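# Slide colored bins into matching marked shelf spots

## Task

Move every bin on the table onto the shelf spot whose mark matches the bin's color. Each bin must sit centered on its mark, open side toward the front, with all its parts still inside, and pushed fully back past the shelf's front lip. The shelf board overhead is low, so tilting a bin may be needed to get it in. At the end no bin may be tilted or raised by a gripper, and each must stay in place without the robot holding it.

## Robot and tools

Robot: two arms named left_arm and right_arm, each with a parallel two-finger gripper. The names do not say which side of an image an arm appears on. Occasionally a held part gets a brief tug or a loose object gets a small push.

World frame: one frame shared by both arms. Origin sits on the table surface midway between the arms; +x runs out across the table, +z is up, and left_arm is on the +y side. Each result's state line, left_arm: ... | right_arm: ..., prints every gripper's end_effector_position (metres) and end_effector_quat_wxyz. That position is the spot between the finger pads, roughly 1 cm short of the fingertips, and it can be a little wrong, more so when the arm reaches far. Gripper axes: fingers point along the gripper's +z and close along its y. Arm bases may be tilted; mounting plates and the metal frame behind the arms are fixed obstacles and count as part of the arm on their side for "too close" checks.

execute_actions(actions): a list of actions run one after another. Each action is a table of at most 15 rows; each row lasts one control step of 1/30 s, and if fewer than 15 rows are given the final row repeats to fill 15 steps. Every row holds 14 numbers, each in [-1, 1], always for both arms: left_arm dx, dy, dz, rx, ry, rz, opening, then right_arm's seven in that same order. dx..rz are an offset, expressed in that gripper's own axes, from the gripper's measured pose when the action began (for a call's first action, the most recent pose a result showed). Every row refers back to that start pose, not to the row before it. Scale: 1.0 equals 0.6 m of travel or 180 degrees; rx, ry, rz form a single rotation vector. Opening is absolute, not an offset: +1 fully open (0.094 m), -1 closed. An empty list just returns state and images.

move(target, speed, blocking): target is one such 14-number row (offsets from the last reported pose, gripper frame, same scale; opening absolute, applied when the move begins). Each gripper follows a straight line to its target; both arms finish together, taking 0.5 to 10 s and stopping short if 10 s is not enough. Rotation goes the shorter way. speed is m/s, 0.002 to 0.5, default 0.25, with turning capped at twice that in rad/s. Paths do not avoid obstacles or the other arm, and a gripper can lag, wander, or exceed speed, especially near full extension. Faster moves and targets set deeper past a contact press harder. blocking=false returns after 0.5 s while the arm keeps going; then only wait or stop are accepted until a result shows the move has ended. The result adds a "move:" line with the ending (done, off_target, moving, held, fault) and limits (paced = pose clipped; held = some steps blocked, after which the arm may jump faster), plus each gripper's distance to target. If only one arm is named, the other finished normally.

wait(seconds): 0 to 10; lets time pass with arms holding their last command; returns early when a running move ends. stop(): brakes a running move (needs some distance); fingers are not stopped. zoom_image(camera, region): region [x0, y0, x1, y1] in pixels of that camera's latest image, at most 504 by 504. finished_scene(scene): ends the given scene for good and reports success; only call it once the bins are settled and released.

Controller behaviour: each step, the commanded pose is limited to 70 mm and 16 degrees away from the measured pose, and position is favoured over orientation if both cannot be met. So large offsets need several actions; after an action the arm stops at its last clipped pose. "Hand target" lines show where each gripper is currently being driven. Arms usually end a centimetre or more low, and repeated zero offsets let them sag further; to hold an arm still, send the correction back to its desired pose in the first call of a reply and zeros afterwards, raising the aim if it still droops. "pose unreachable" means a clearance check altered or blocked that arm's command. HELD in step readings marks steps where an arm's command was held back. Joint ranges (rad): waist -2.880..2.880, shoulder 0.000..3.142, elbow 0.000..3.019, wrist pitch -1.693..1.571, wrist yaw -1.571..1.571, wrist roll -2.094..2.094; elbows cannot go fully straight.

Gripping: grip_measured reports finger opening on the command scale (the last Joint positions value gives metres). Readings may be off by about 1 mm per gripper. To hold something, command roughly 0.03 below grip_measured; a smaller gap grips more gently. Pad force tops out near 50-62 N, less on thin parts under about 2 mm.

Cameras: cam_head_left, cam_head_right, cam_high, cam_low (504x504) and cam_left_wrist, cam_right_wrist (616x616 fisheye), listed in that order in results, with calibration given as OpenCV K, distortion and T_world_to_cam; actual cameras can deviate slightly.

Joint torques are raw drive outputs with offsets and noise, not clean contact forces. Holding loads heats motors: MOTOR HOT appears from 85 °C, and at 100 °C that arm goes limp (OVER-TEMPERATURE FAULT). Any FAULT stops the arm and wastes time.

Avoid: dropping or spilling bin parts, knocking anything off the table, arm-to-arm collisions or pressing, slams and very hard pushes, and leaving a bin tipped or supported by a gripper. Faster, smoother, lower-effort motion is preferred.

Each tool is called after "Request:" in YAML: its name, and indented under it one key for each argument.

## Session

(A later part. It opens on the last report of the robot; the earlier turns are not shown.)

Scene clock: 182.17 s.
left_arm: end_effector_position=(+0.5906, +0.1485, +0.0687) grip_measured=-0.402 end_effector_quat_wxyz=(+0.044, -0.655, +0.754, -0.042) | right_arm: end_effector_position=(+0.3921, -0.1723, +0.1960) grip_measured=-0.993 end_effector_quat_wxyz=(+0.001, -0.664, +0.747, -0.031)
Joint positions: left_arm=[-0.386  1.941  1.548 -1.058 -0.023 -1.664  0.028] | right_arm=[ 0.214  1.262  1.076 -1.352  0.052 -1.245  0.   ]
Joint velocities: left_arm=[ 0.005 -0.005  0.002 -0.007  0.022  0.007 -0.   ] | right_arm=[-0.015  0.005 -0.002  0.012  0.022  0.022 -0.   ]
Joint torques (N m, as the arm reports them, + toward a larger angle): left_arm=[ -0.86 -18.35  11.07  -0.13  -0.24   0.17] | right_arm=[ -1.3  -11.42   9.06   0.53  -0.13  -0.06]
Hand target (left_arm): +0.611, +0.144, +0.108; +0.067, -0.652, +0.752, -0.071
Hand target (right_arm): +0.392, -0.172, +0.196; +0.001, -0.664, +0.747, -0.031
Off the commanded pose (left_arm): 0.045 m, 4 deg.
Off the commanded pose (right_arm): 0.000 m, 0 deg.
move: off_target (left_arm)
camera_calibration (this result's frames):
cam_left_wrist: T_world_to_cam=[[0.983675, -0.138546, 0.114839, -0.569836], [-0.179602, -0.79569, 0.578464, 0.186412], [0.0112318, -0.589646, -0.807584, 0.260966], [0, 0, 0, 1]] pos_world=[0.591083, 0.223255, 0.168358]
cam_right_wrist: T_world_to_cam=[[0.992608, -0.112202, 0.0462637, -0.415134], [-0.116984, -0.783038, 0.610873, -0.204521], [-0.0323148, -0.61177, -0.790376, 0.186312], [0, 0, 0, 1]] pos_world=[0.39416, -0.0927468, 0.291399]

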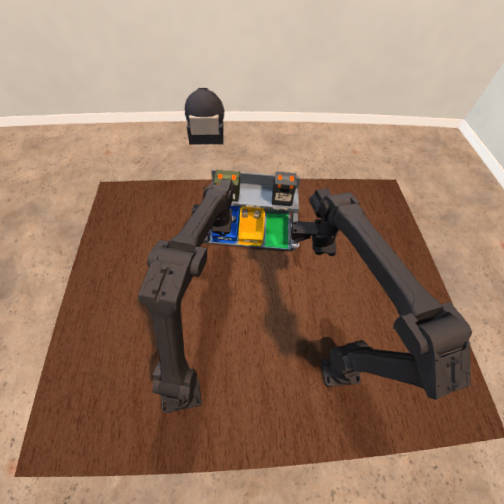

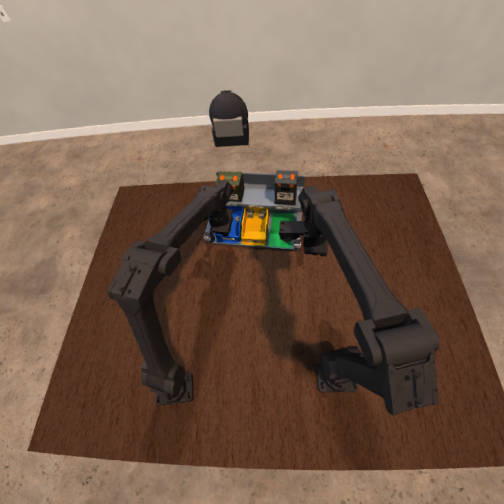

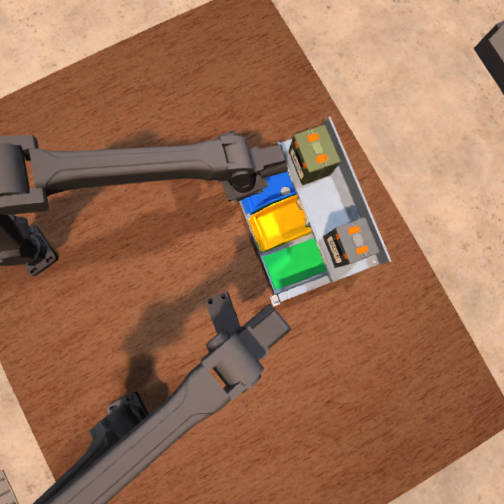

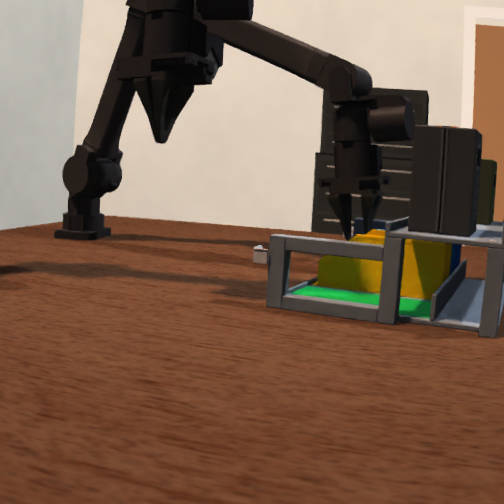

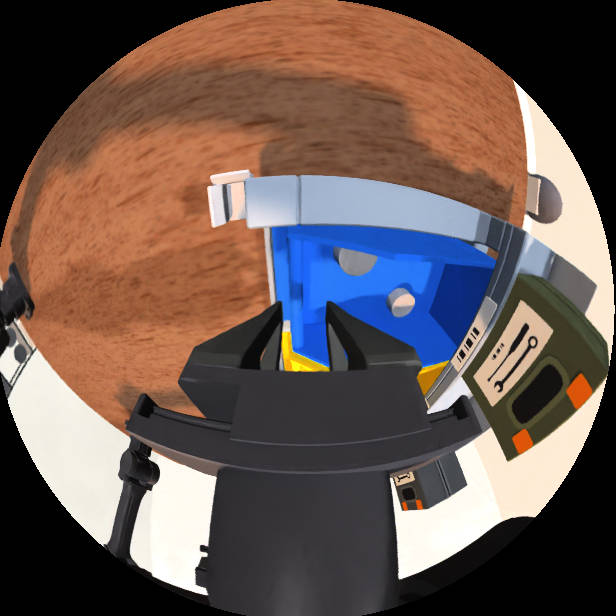

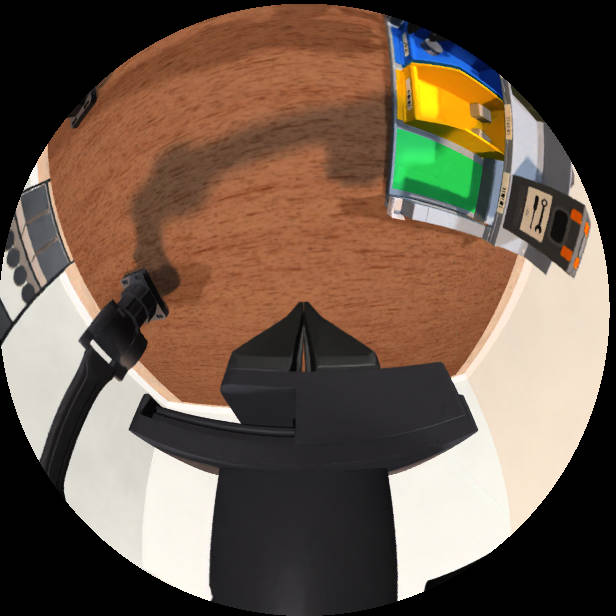

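Request:
move:
  target: [0,0.1,-0.07,0.05,0,0,-1,0.1,0.1,0,0,0,0,-1]
  speed: 0.12

Request:
move:
  target: [0.19,-0.02,0.03,0.01,0,0,-1,0,0,0,0,0,0,-1]
  speed: 0.12

Scene clock: 188.00 s.
left_arm: end_effector_position=(+0.5226, +0.1613, +0.0955) grip_measured=-0.997 end_effector_quat_wxyz=(+0.087, -0.648, +0.752, -0.088) | right_arm: end_effector_position=(+0.3289, -0.2224, +0.1931) grip_measured=-0.993 end_effector_quat_wxyz=(+0.004, -0.662, +0.749, -0.035)
Joint positions: left_arm=[-0.398  1.682  1.234 -0.878 -0.04  -1.664  0.   ] | right_arm=[ 0.088  1.062  0.915 -1.376  0.052 -1.365  0.   ]
Joint velocities: left_arm=[-0.015  0.005 -0.007 -0.012  0.022  0.007  0.   ] | right_arm=[-0.015 -0.015 -0.002 -0.002  0.022 -0.051 -0.   ]
Joint torques (N m, as the arm reports them, + toward a larger angle): left_arm=[ -1.43 -13.73   7.12   1.53  -0.23  -0.01] | right_arm=[-2.09 -7.82  9.32 -0.08 -0.26 -0.21]
Hand target (left_arm): +0.526, +0.157, +0.103; +0.096, -0.649, +0.748, -0.101
Hand target (right_arm): +0.326, -0.225, +0.195; +0.001, -0.664, +0.747, -0.032
Off the commanded pose (left_arm): 0.010 m, 2 deg.
Off the commanded pose (right_arm): 0.005 m, 1 deg.
move: done
camera_calibration (this result's frames):
cam_left_wrist: T_world_to_cam=[[0.960386, -0.144659, 0.238187, -0.502812], [-0.257721, -0.786205, 0.56166, 0.209806], [0.106015, -0.600796, -0.792341, 0.241727], [0, 0, 0, 1]] pos_world=[0.511338, 0.237443, 0.193454]
cam_right_wrist: T_world_to_cam=[[0.991356, -0.118711, 0.0558619, -0.360786], [-0.127923, -0.780067, 0.612479, -0.24544], [-0.029132, -0.614331, -0.78851, 0.149426], [0, 0, 0, 1]] pos_world=[0.330623, -0.142492, 0.288305]

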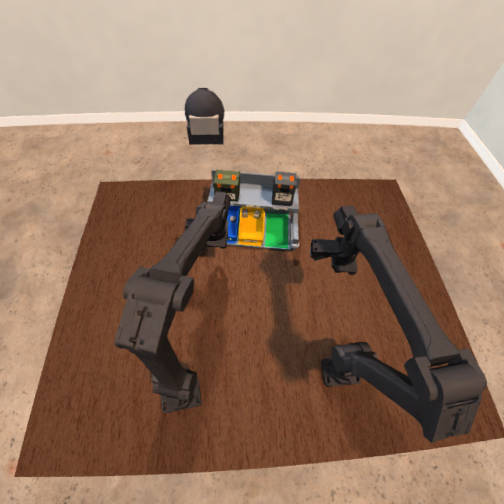

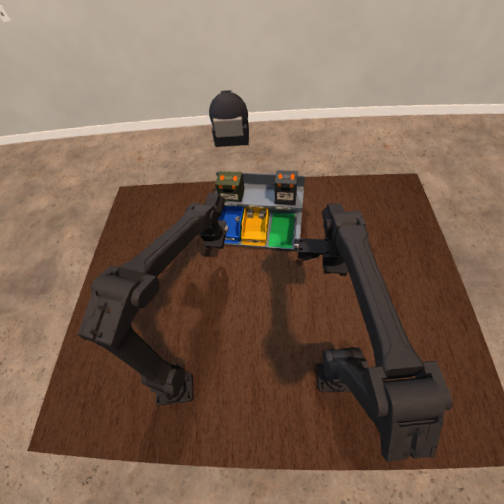

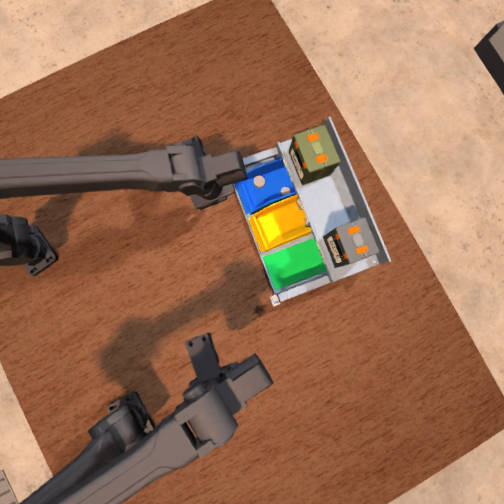

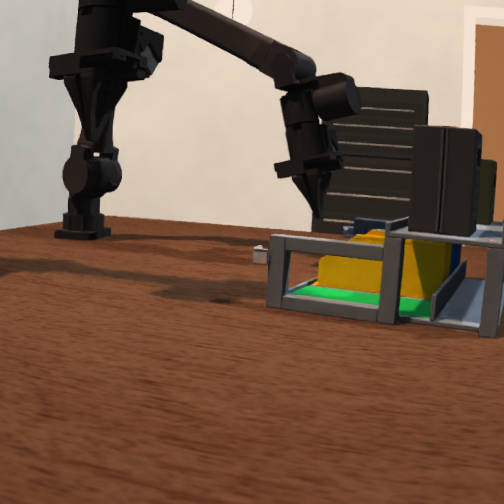

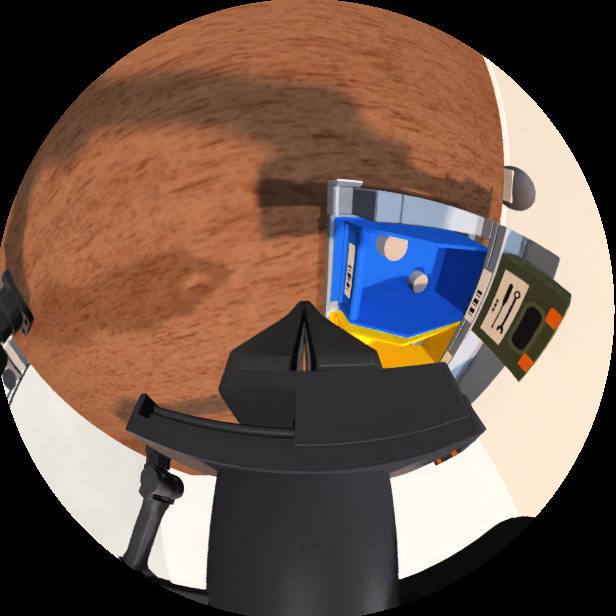

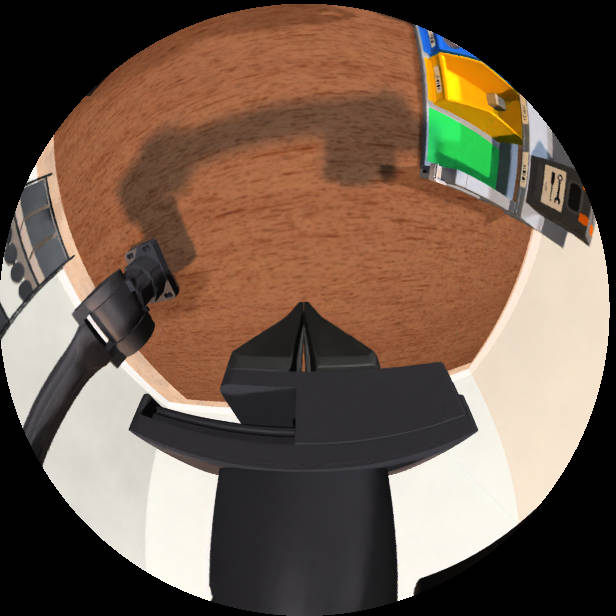

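Scene clock: 189.37 s.
left_arm: end_effector_position=(+0.4954, +0.0587, +0.0604) grip_measured=-0.997 end_effector_quat_wxyz=(+0.084, -0.640, +0.761, -0.068) | right_arm: end_effector_position=(+0.3289, -0.2224, +0.1931) grip_measured=-0.993 end_effector_quat_wxyz=(+0.004, -0.662, +0.749, -0.035)
Joint positions: left_arm=[-0.613  1.769  1.257 -0.865 -0.098 -1.852  0.   ] | right_arm=[ 0.088  1.062  0.915 -1.376  0.052 -1.365  0.   ]
Joint velocities: left_arm=[-0.005 -0.005  0.012 -0.007 -0.037  0.007 -0.001] | right_arm=[-0.005 -0.015  0.017 -0.012 -0.051  0.007  0.   ]
Joint torques (N m, as the arm reports them, + toward a larger angle): left_arm=[ -1.41 -13.36  10.64   1.43  -0.26  -0.04] | right_arm=[-1.3  -7.96  9.12  0.55 -0.13 -0.06]
Hand target (left_arm): +0.521, +0.047, +0.080; +0.098, -0.646, +0.750, -0.099
Hand target (right_arm): +0.329, -0.222, +0.193; +0.004, -0.661, +0.749, -0.035
Off the commanded pose (left_arm): 0.035 m, 4 deg.
Off the commanded pose (right_arm): 0.000 m, 0 deg.
move: off_target (left_arm)
camera_calibration (this result's frames):
cam_left_wrist: T_world_to_cam=[[0.96408, -0.169927, 0.204145, -0.481443], [-0.25631, -0.796805, 0.547181, 0.142661], [0.0696836, -0.57985, -0.811738, 0.173058], [0, 0, 0, 1]] pos_world=[0.488656, 0.132211, 0.160701]
cam_right_wrist: T_world_to_cam=[[0.991356, -0.118711, 0.0558619, -0.360786], [-0.127923, -0.780067, 0.612479, -0.24544], [-0.029132, -0.614331, -0.78851, 0.149426], [0, 0, 0, 1]] pos_world=[0.330623, -0.142492, 0.288305]

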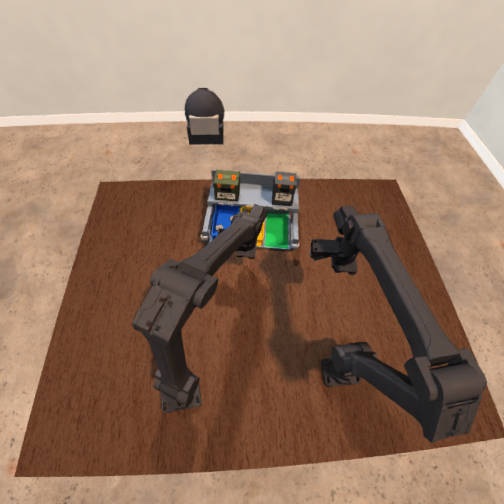

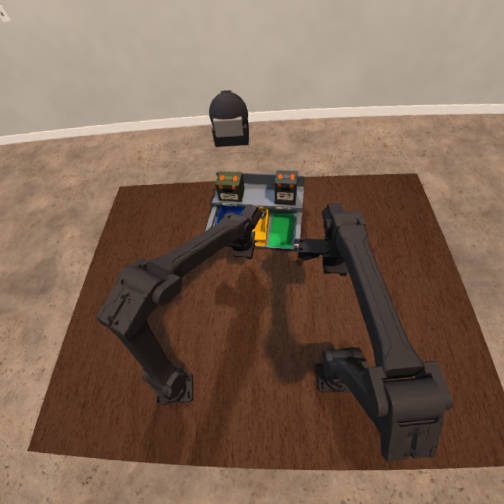

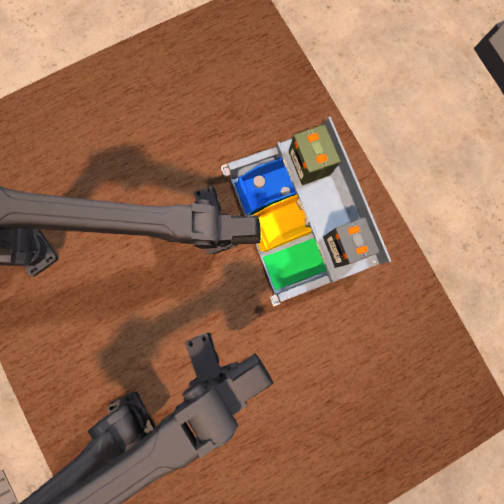

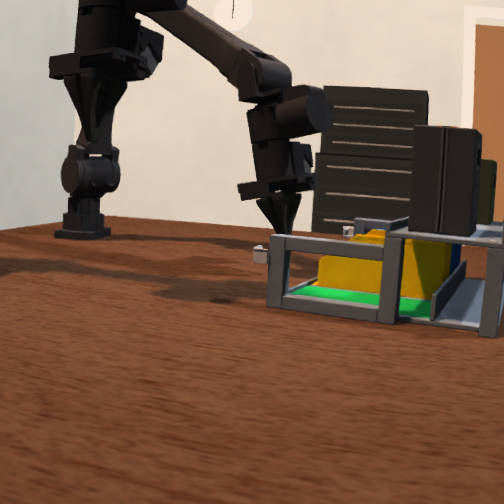

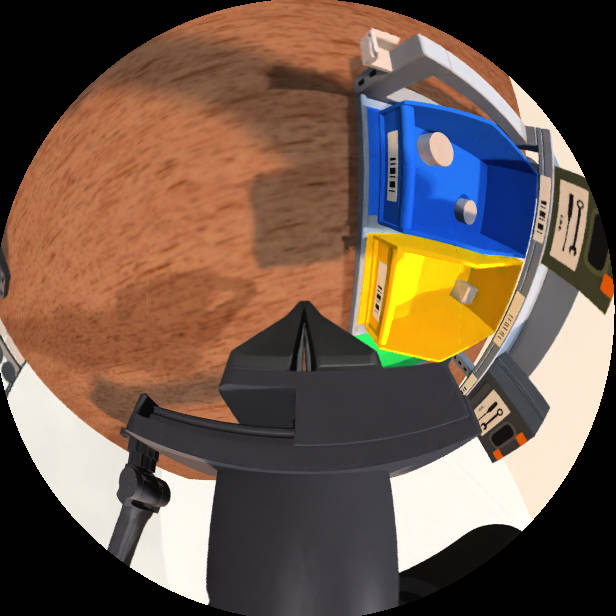

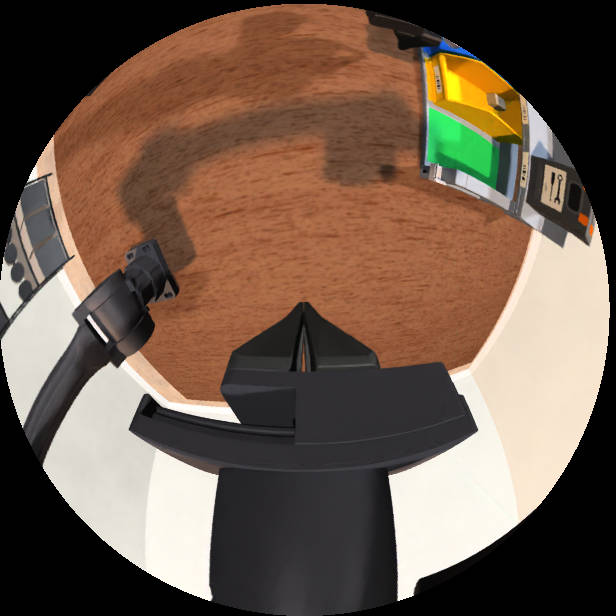

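Request:
move:
  target: [0.005,-0.17,0.032,0.025,0.01,0,-1,0,0,0,0,0,0,-1]
  speed: 0.04

Scene clock: 200.00 s.
left_arm: end_effector_position=(+0.5671, +0.0448, +0.0436) grip_measured=-0.997 end_effector_quat_wxyz=(+0.084, -0.639, +0.760, -0.084) | right_arm: end_effector_position=(+0.3289, -0.2224, +0.1931) grip_measured=-0.993 end_effector_quat_wxyz=(+0.004, -0.662, +0.749, -0.035)
Joint positions: left_arm=[-0.575  1.938  1.456 -0.865 -0.079 -1.813  0.   ] | right_arm=[ 0.088  1.062  0.915 -1.376  0.052 -1.365  0.   ]
Joint velocities: left_arm=[ 0.005 -0.015 -0.002 -0.007 -0.022  0.037  0.001] | right_arm=[-0.015 -0.015  0.012 -0.007 -0.051 -0.037 -0.001]
Joint torques (N m, as the arm reports them, + toward a larger angle): left_arm=[ -0.58 -14.84  11.47   0.84  -0.11   0.32] | right_arm=[-1.3  -7.88  9.15  0.55 -0.13 -0.06]
Hand target (left_arm): +0.595, +0.040, +0.064; +0.097, -0.635, +0.758, -0.108
Hand target (right_arm): +0.329, -0.222, +0.193; +0.004, -0.662, +0.749, -0.035
Off the commanded pose (left_arm): 0.036 m, 3 deg.
Off the commanded pose (right_arm): 0.000 m, 0 deg.
move: off_target (left_arm)
camera_calibration (this result's frames):
cam_left_wrist: T_world_to_cam=[[0.958903, -0.169187, 0.227773, -0.547684], [-0.271093, -0.783251, 0.559488, 0.166432], [0.0837451, -0.598242, -0.796927, 0.138589], [0, 0, 0, 1]] pos_world=[0.558688, 0.120607, 0.142076]
cam_right_wrist: T_world_to_cam=[[0.991356, -0.118711, 0.0558619, -0.360786], [-0.127923, -0.780067, 0.612479, -0.24544], [-0.029132, -0.614331, -0.78851, 0.149426], [0, 0, 0, 1]] pos_world=[0.330623, -0.142492, 0.288305]

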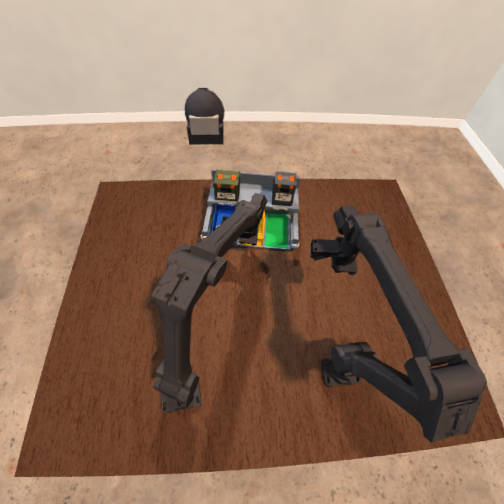

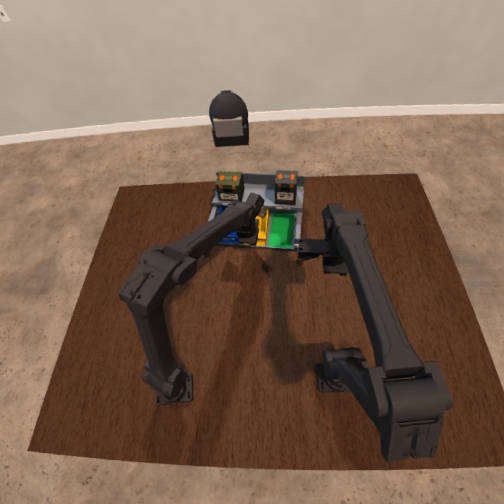

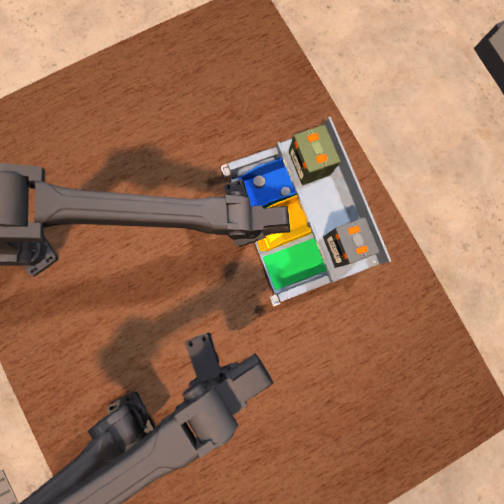

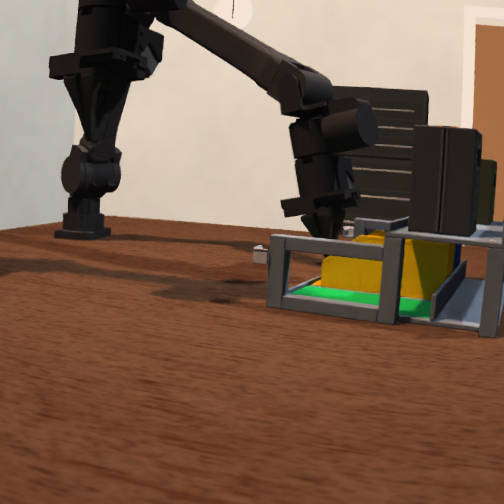

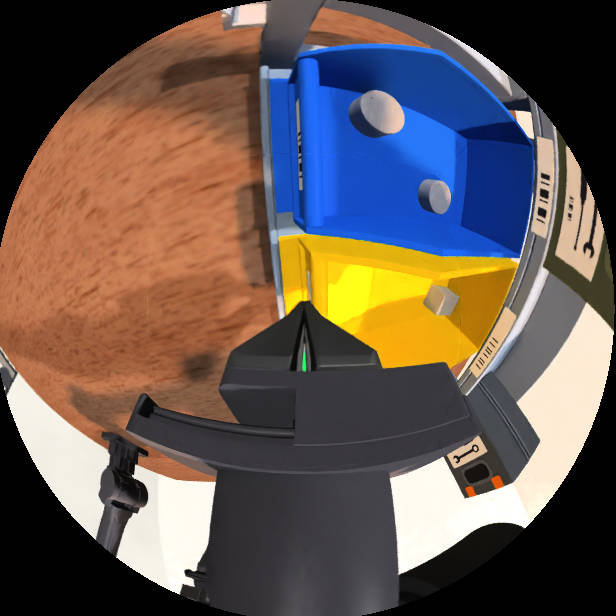

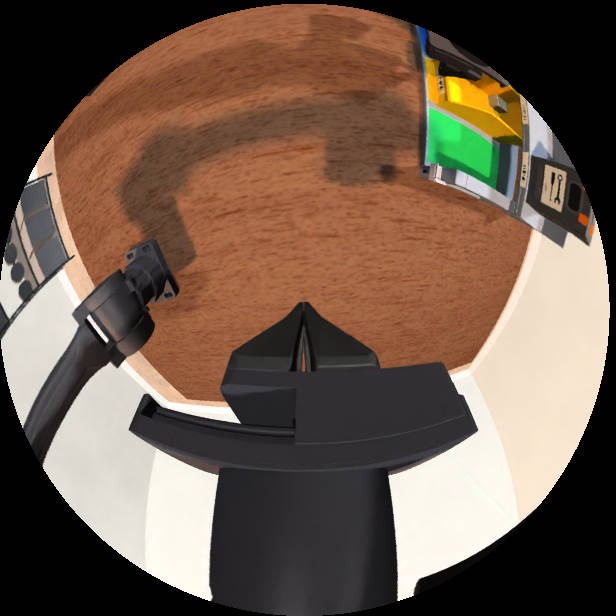

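Request:
move:
  target: [-0.1,0.3,-0.2,0,0,0,-1,0,0,0,0,0,0,-1]

Request:
zoom_image:
  camera: "cam_high"
  region: [210, 140, 340, 270]

Scene clock: 206.43 s.
left_arm: end_effector_position=(+0.3757, +0.1318, +0.1167) grip_measured=-0.997 end_effector_quat_wxyz=(+0.086, -0.639, +0.760, -0.087) | right_arm: end_effector_position=(+0.3289, -0.2224, +0.1931) grip_measured=-0.993 end_effector_quat_wxyz=(+0.004, -0.662, +0.749, -0.035)
Joint positions: left_arm=[-0.574  1.337  0.907 -0.908 -0.079 -1.813  0.   ] | right_arm=[ 0.088  1.062  0.915 -1.376  0.052 -1.365  0.   ]
Joint velocities: left_arm=[-0.005 -0.015 -0.012  0.007 -0.022  0.022 -0.002] | right_arm=[-0.005 -0.015  0.007  0.002 -0.007 -0.037 -0.001]
Joint torques (N m, as the arm reports them, + toward a larger angle): left_arm=[-0.12 -8.68  7.39 -0.03 -0.03  0.26] | right_arm=[-1.29 -7.86  9.15  0.54 -0.13 -0.06]
Hand target (left_arm): +0.376, +0.135, +0.119; +0.084, -0.639, +0.760, -0.084
Hand target (right_arm): +0.329, -0.222, +0.193; +0.004, -0.662, +0.749, -0.035
Off the commanded pose (left_arm): 0.006 m, 0 deg.
Off the commanded pose (right_arm): 0.000 m, 0 deg.
move: done
camera_calibration (this result's frames):
cam_left_wrist: T_world_to_cam=[[0.957341, -0.167704, 0.235317, -0.366573], [-0.27458, -0.781669, 0.559999, 0.14278], [0.0900257, -0.600723, -0.794372, 0.262637], [0, 0, 0, 1]] pos_world=[0.366496, 0.207903, 0.214936]
cam_right_wrist: T_world_to_cam=[[0.991356, -0.118711, 0.0558619, -0.360786], [-0.127923, -0.780067, 0.612479, -0.24544], [-0.029132, -0.614331, -0.78851, 0.149426], [0, 0, 0, 1]] pos_world=[0.330623, -0.142492, 0.288305]

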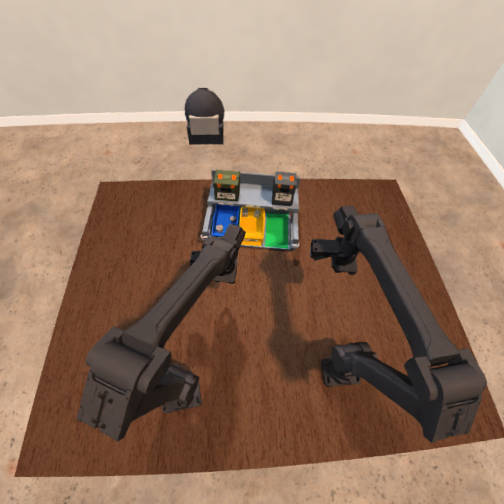

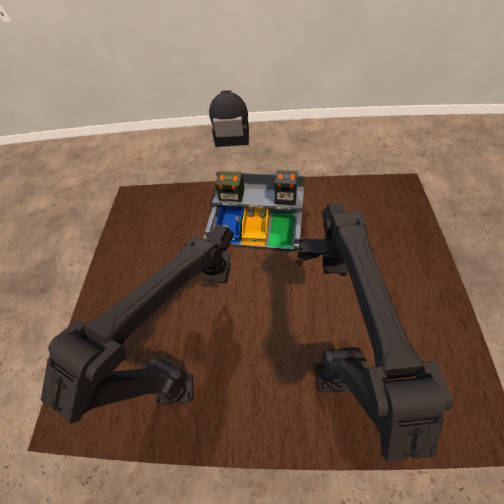

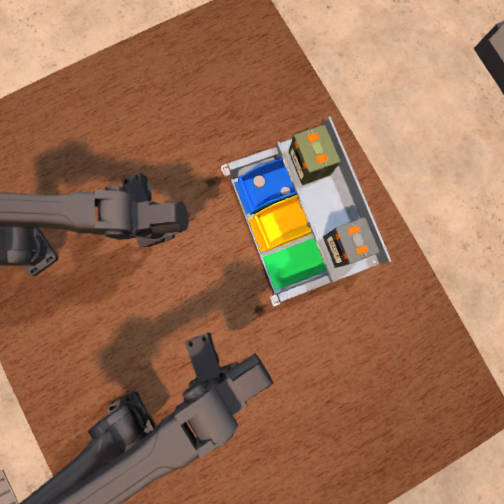

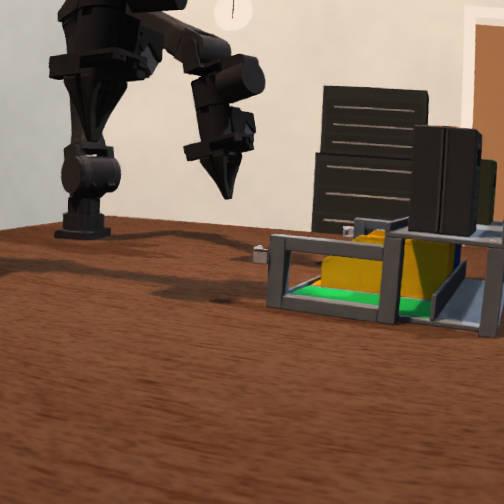

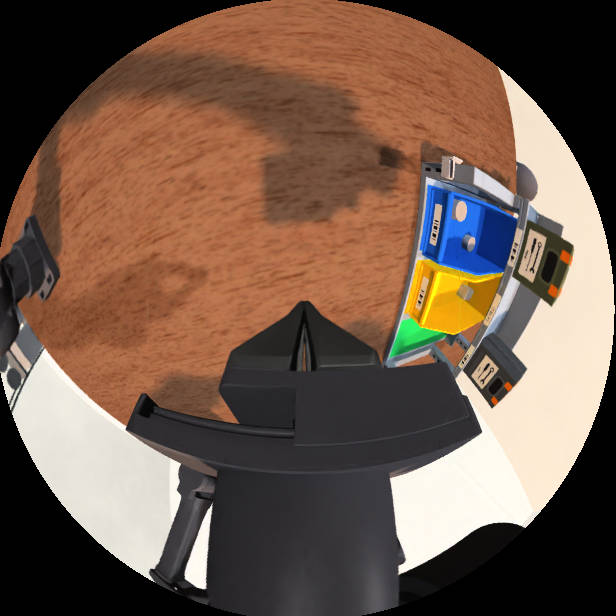

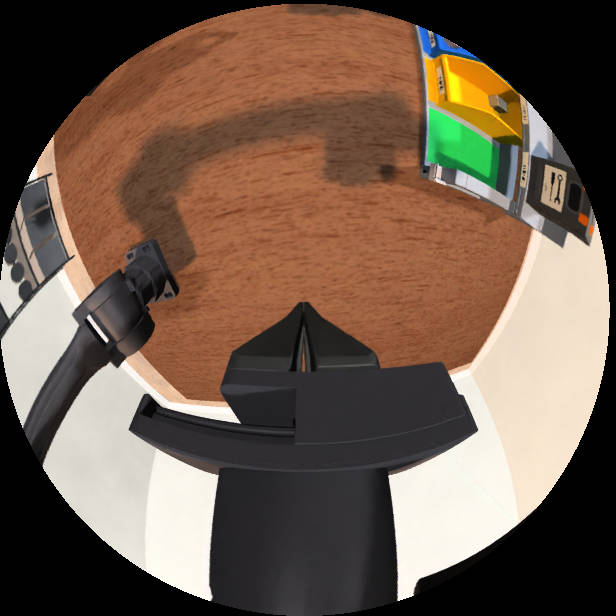

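Region (210, 140, 340, 270) of cam_high's 504x504 image, scaled by 3.877, with more detail than that image has.

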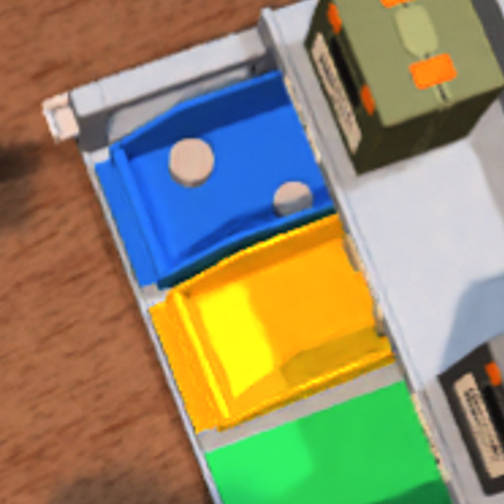

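Request:
zoom_image:
  camera: "cam_left_wrist"
  region: [380, 150, 540, 350]

Request:
zoom_image:
  camera: "cam_head_right"
  region: [200, 195, 280, 255]

Region (380, 150, 540, 350) of cam_left_wrist's 616x616 image, scaled by 2.520, with more detail than that image has; it fills the left 403 columns of this view, and the rest is white.

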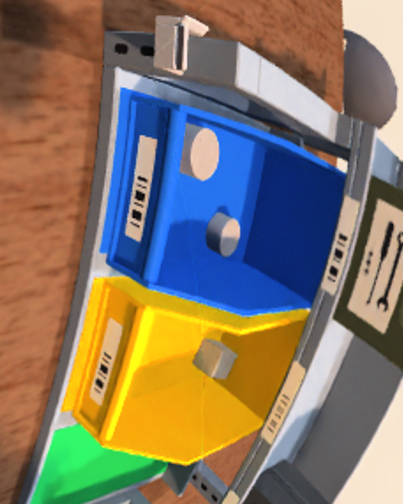

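Region (200, 195, 280, 255) of cam_head_right's 504x504 image, scaled by 6.300, with more detail than that image has; it fills the top 378 rows of this view, and the rest is white.

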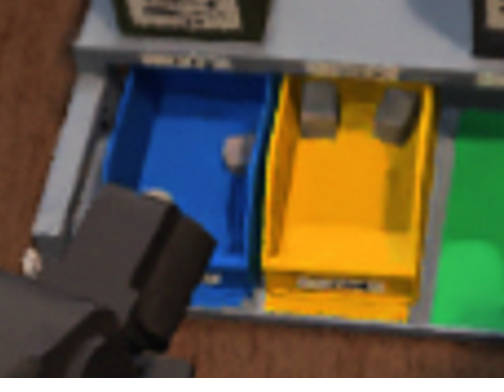

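About 3 mm off; acceptable.

Request:
finished_scene:
  scene: 1

The scene is finished: the task was done.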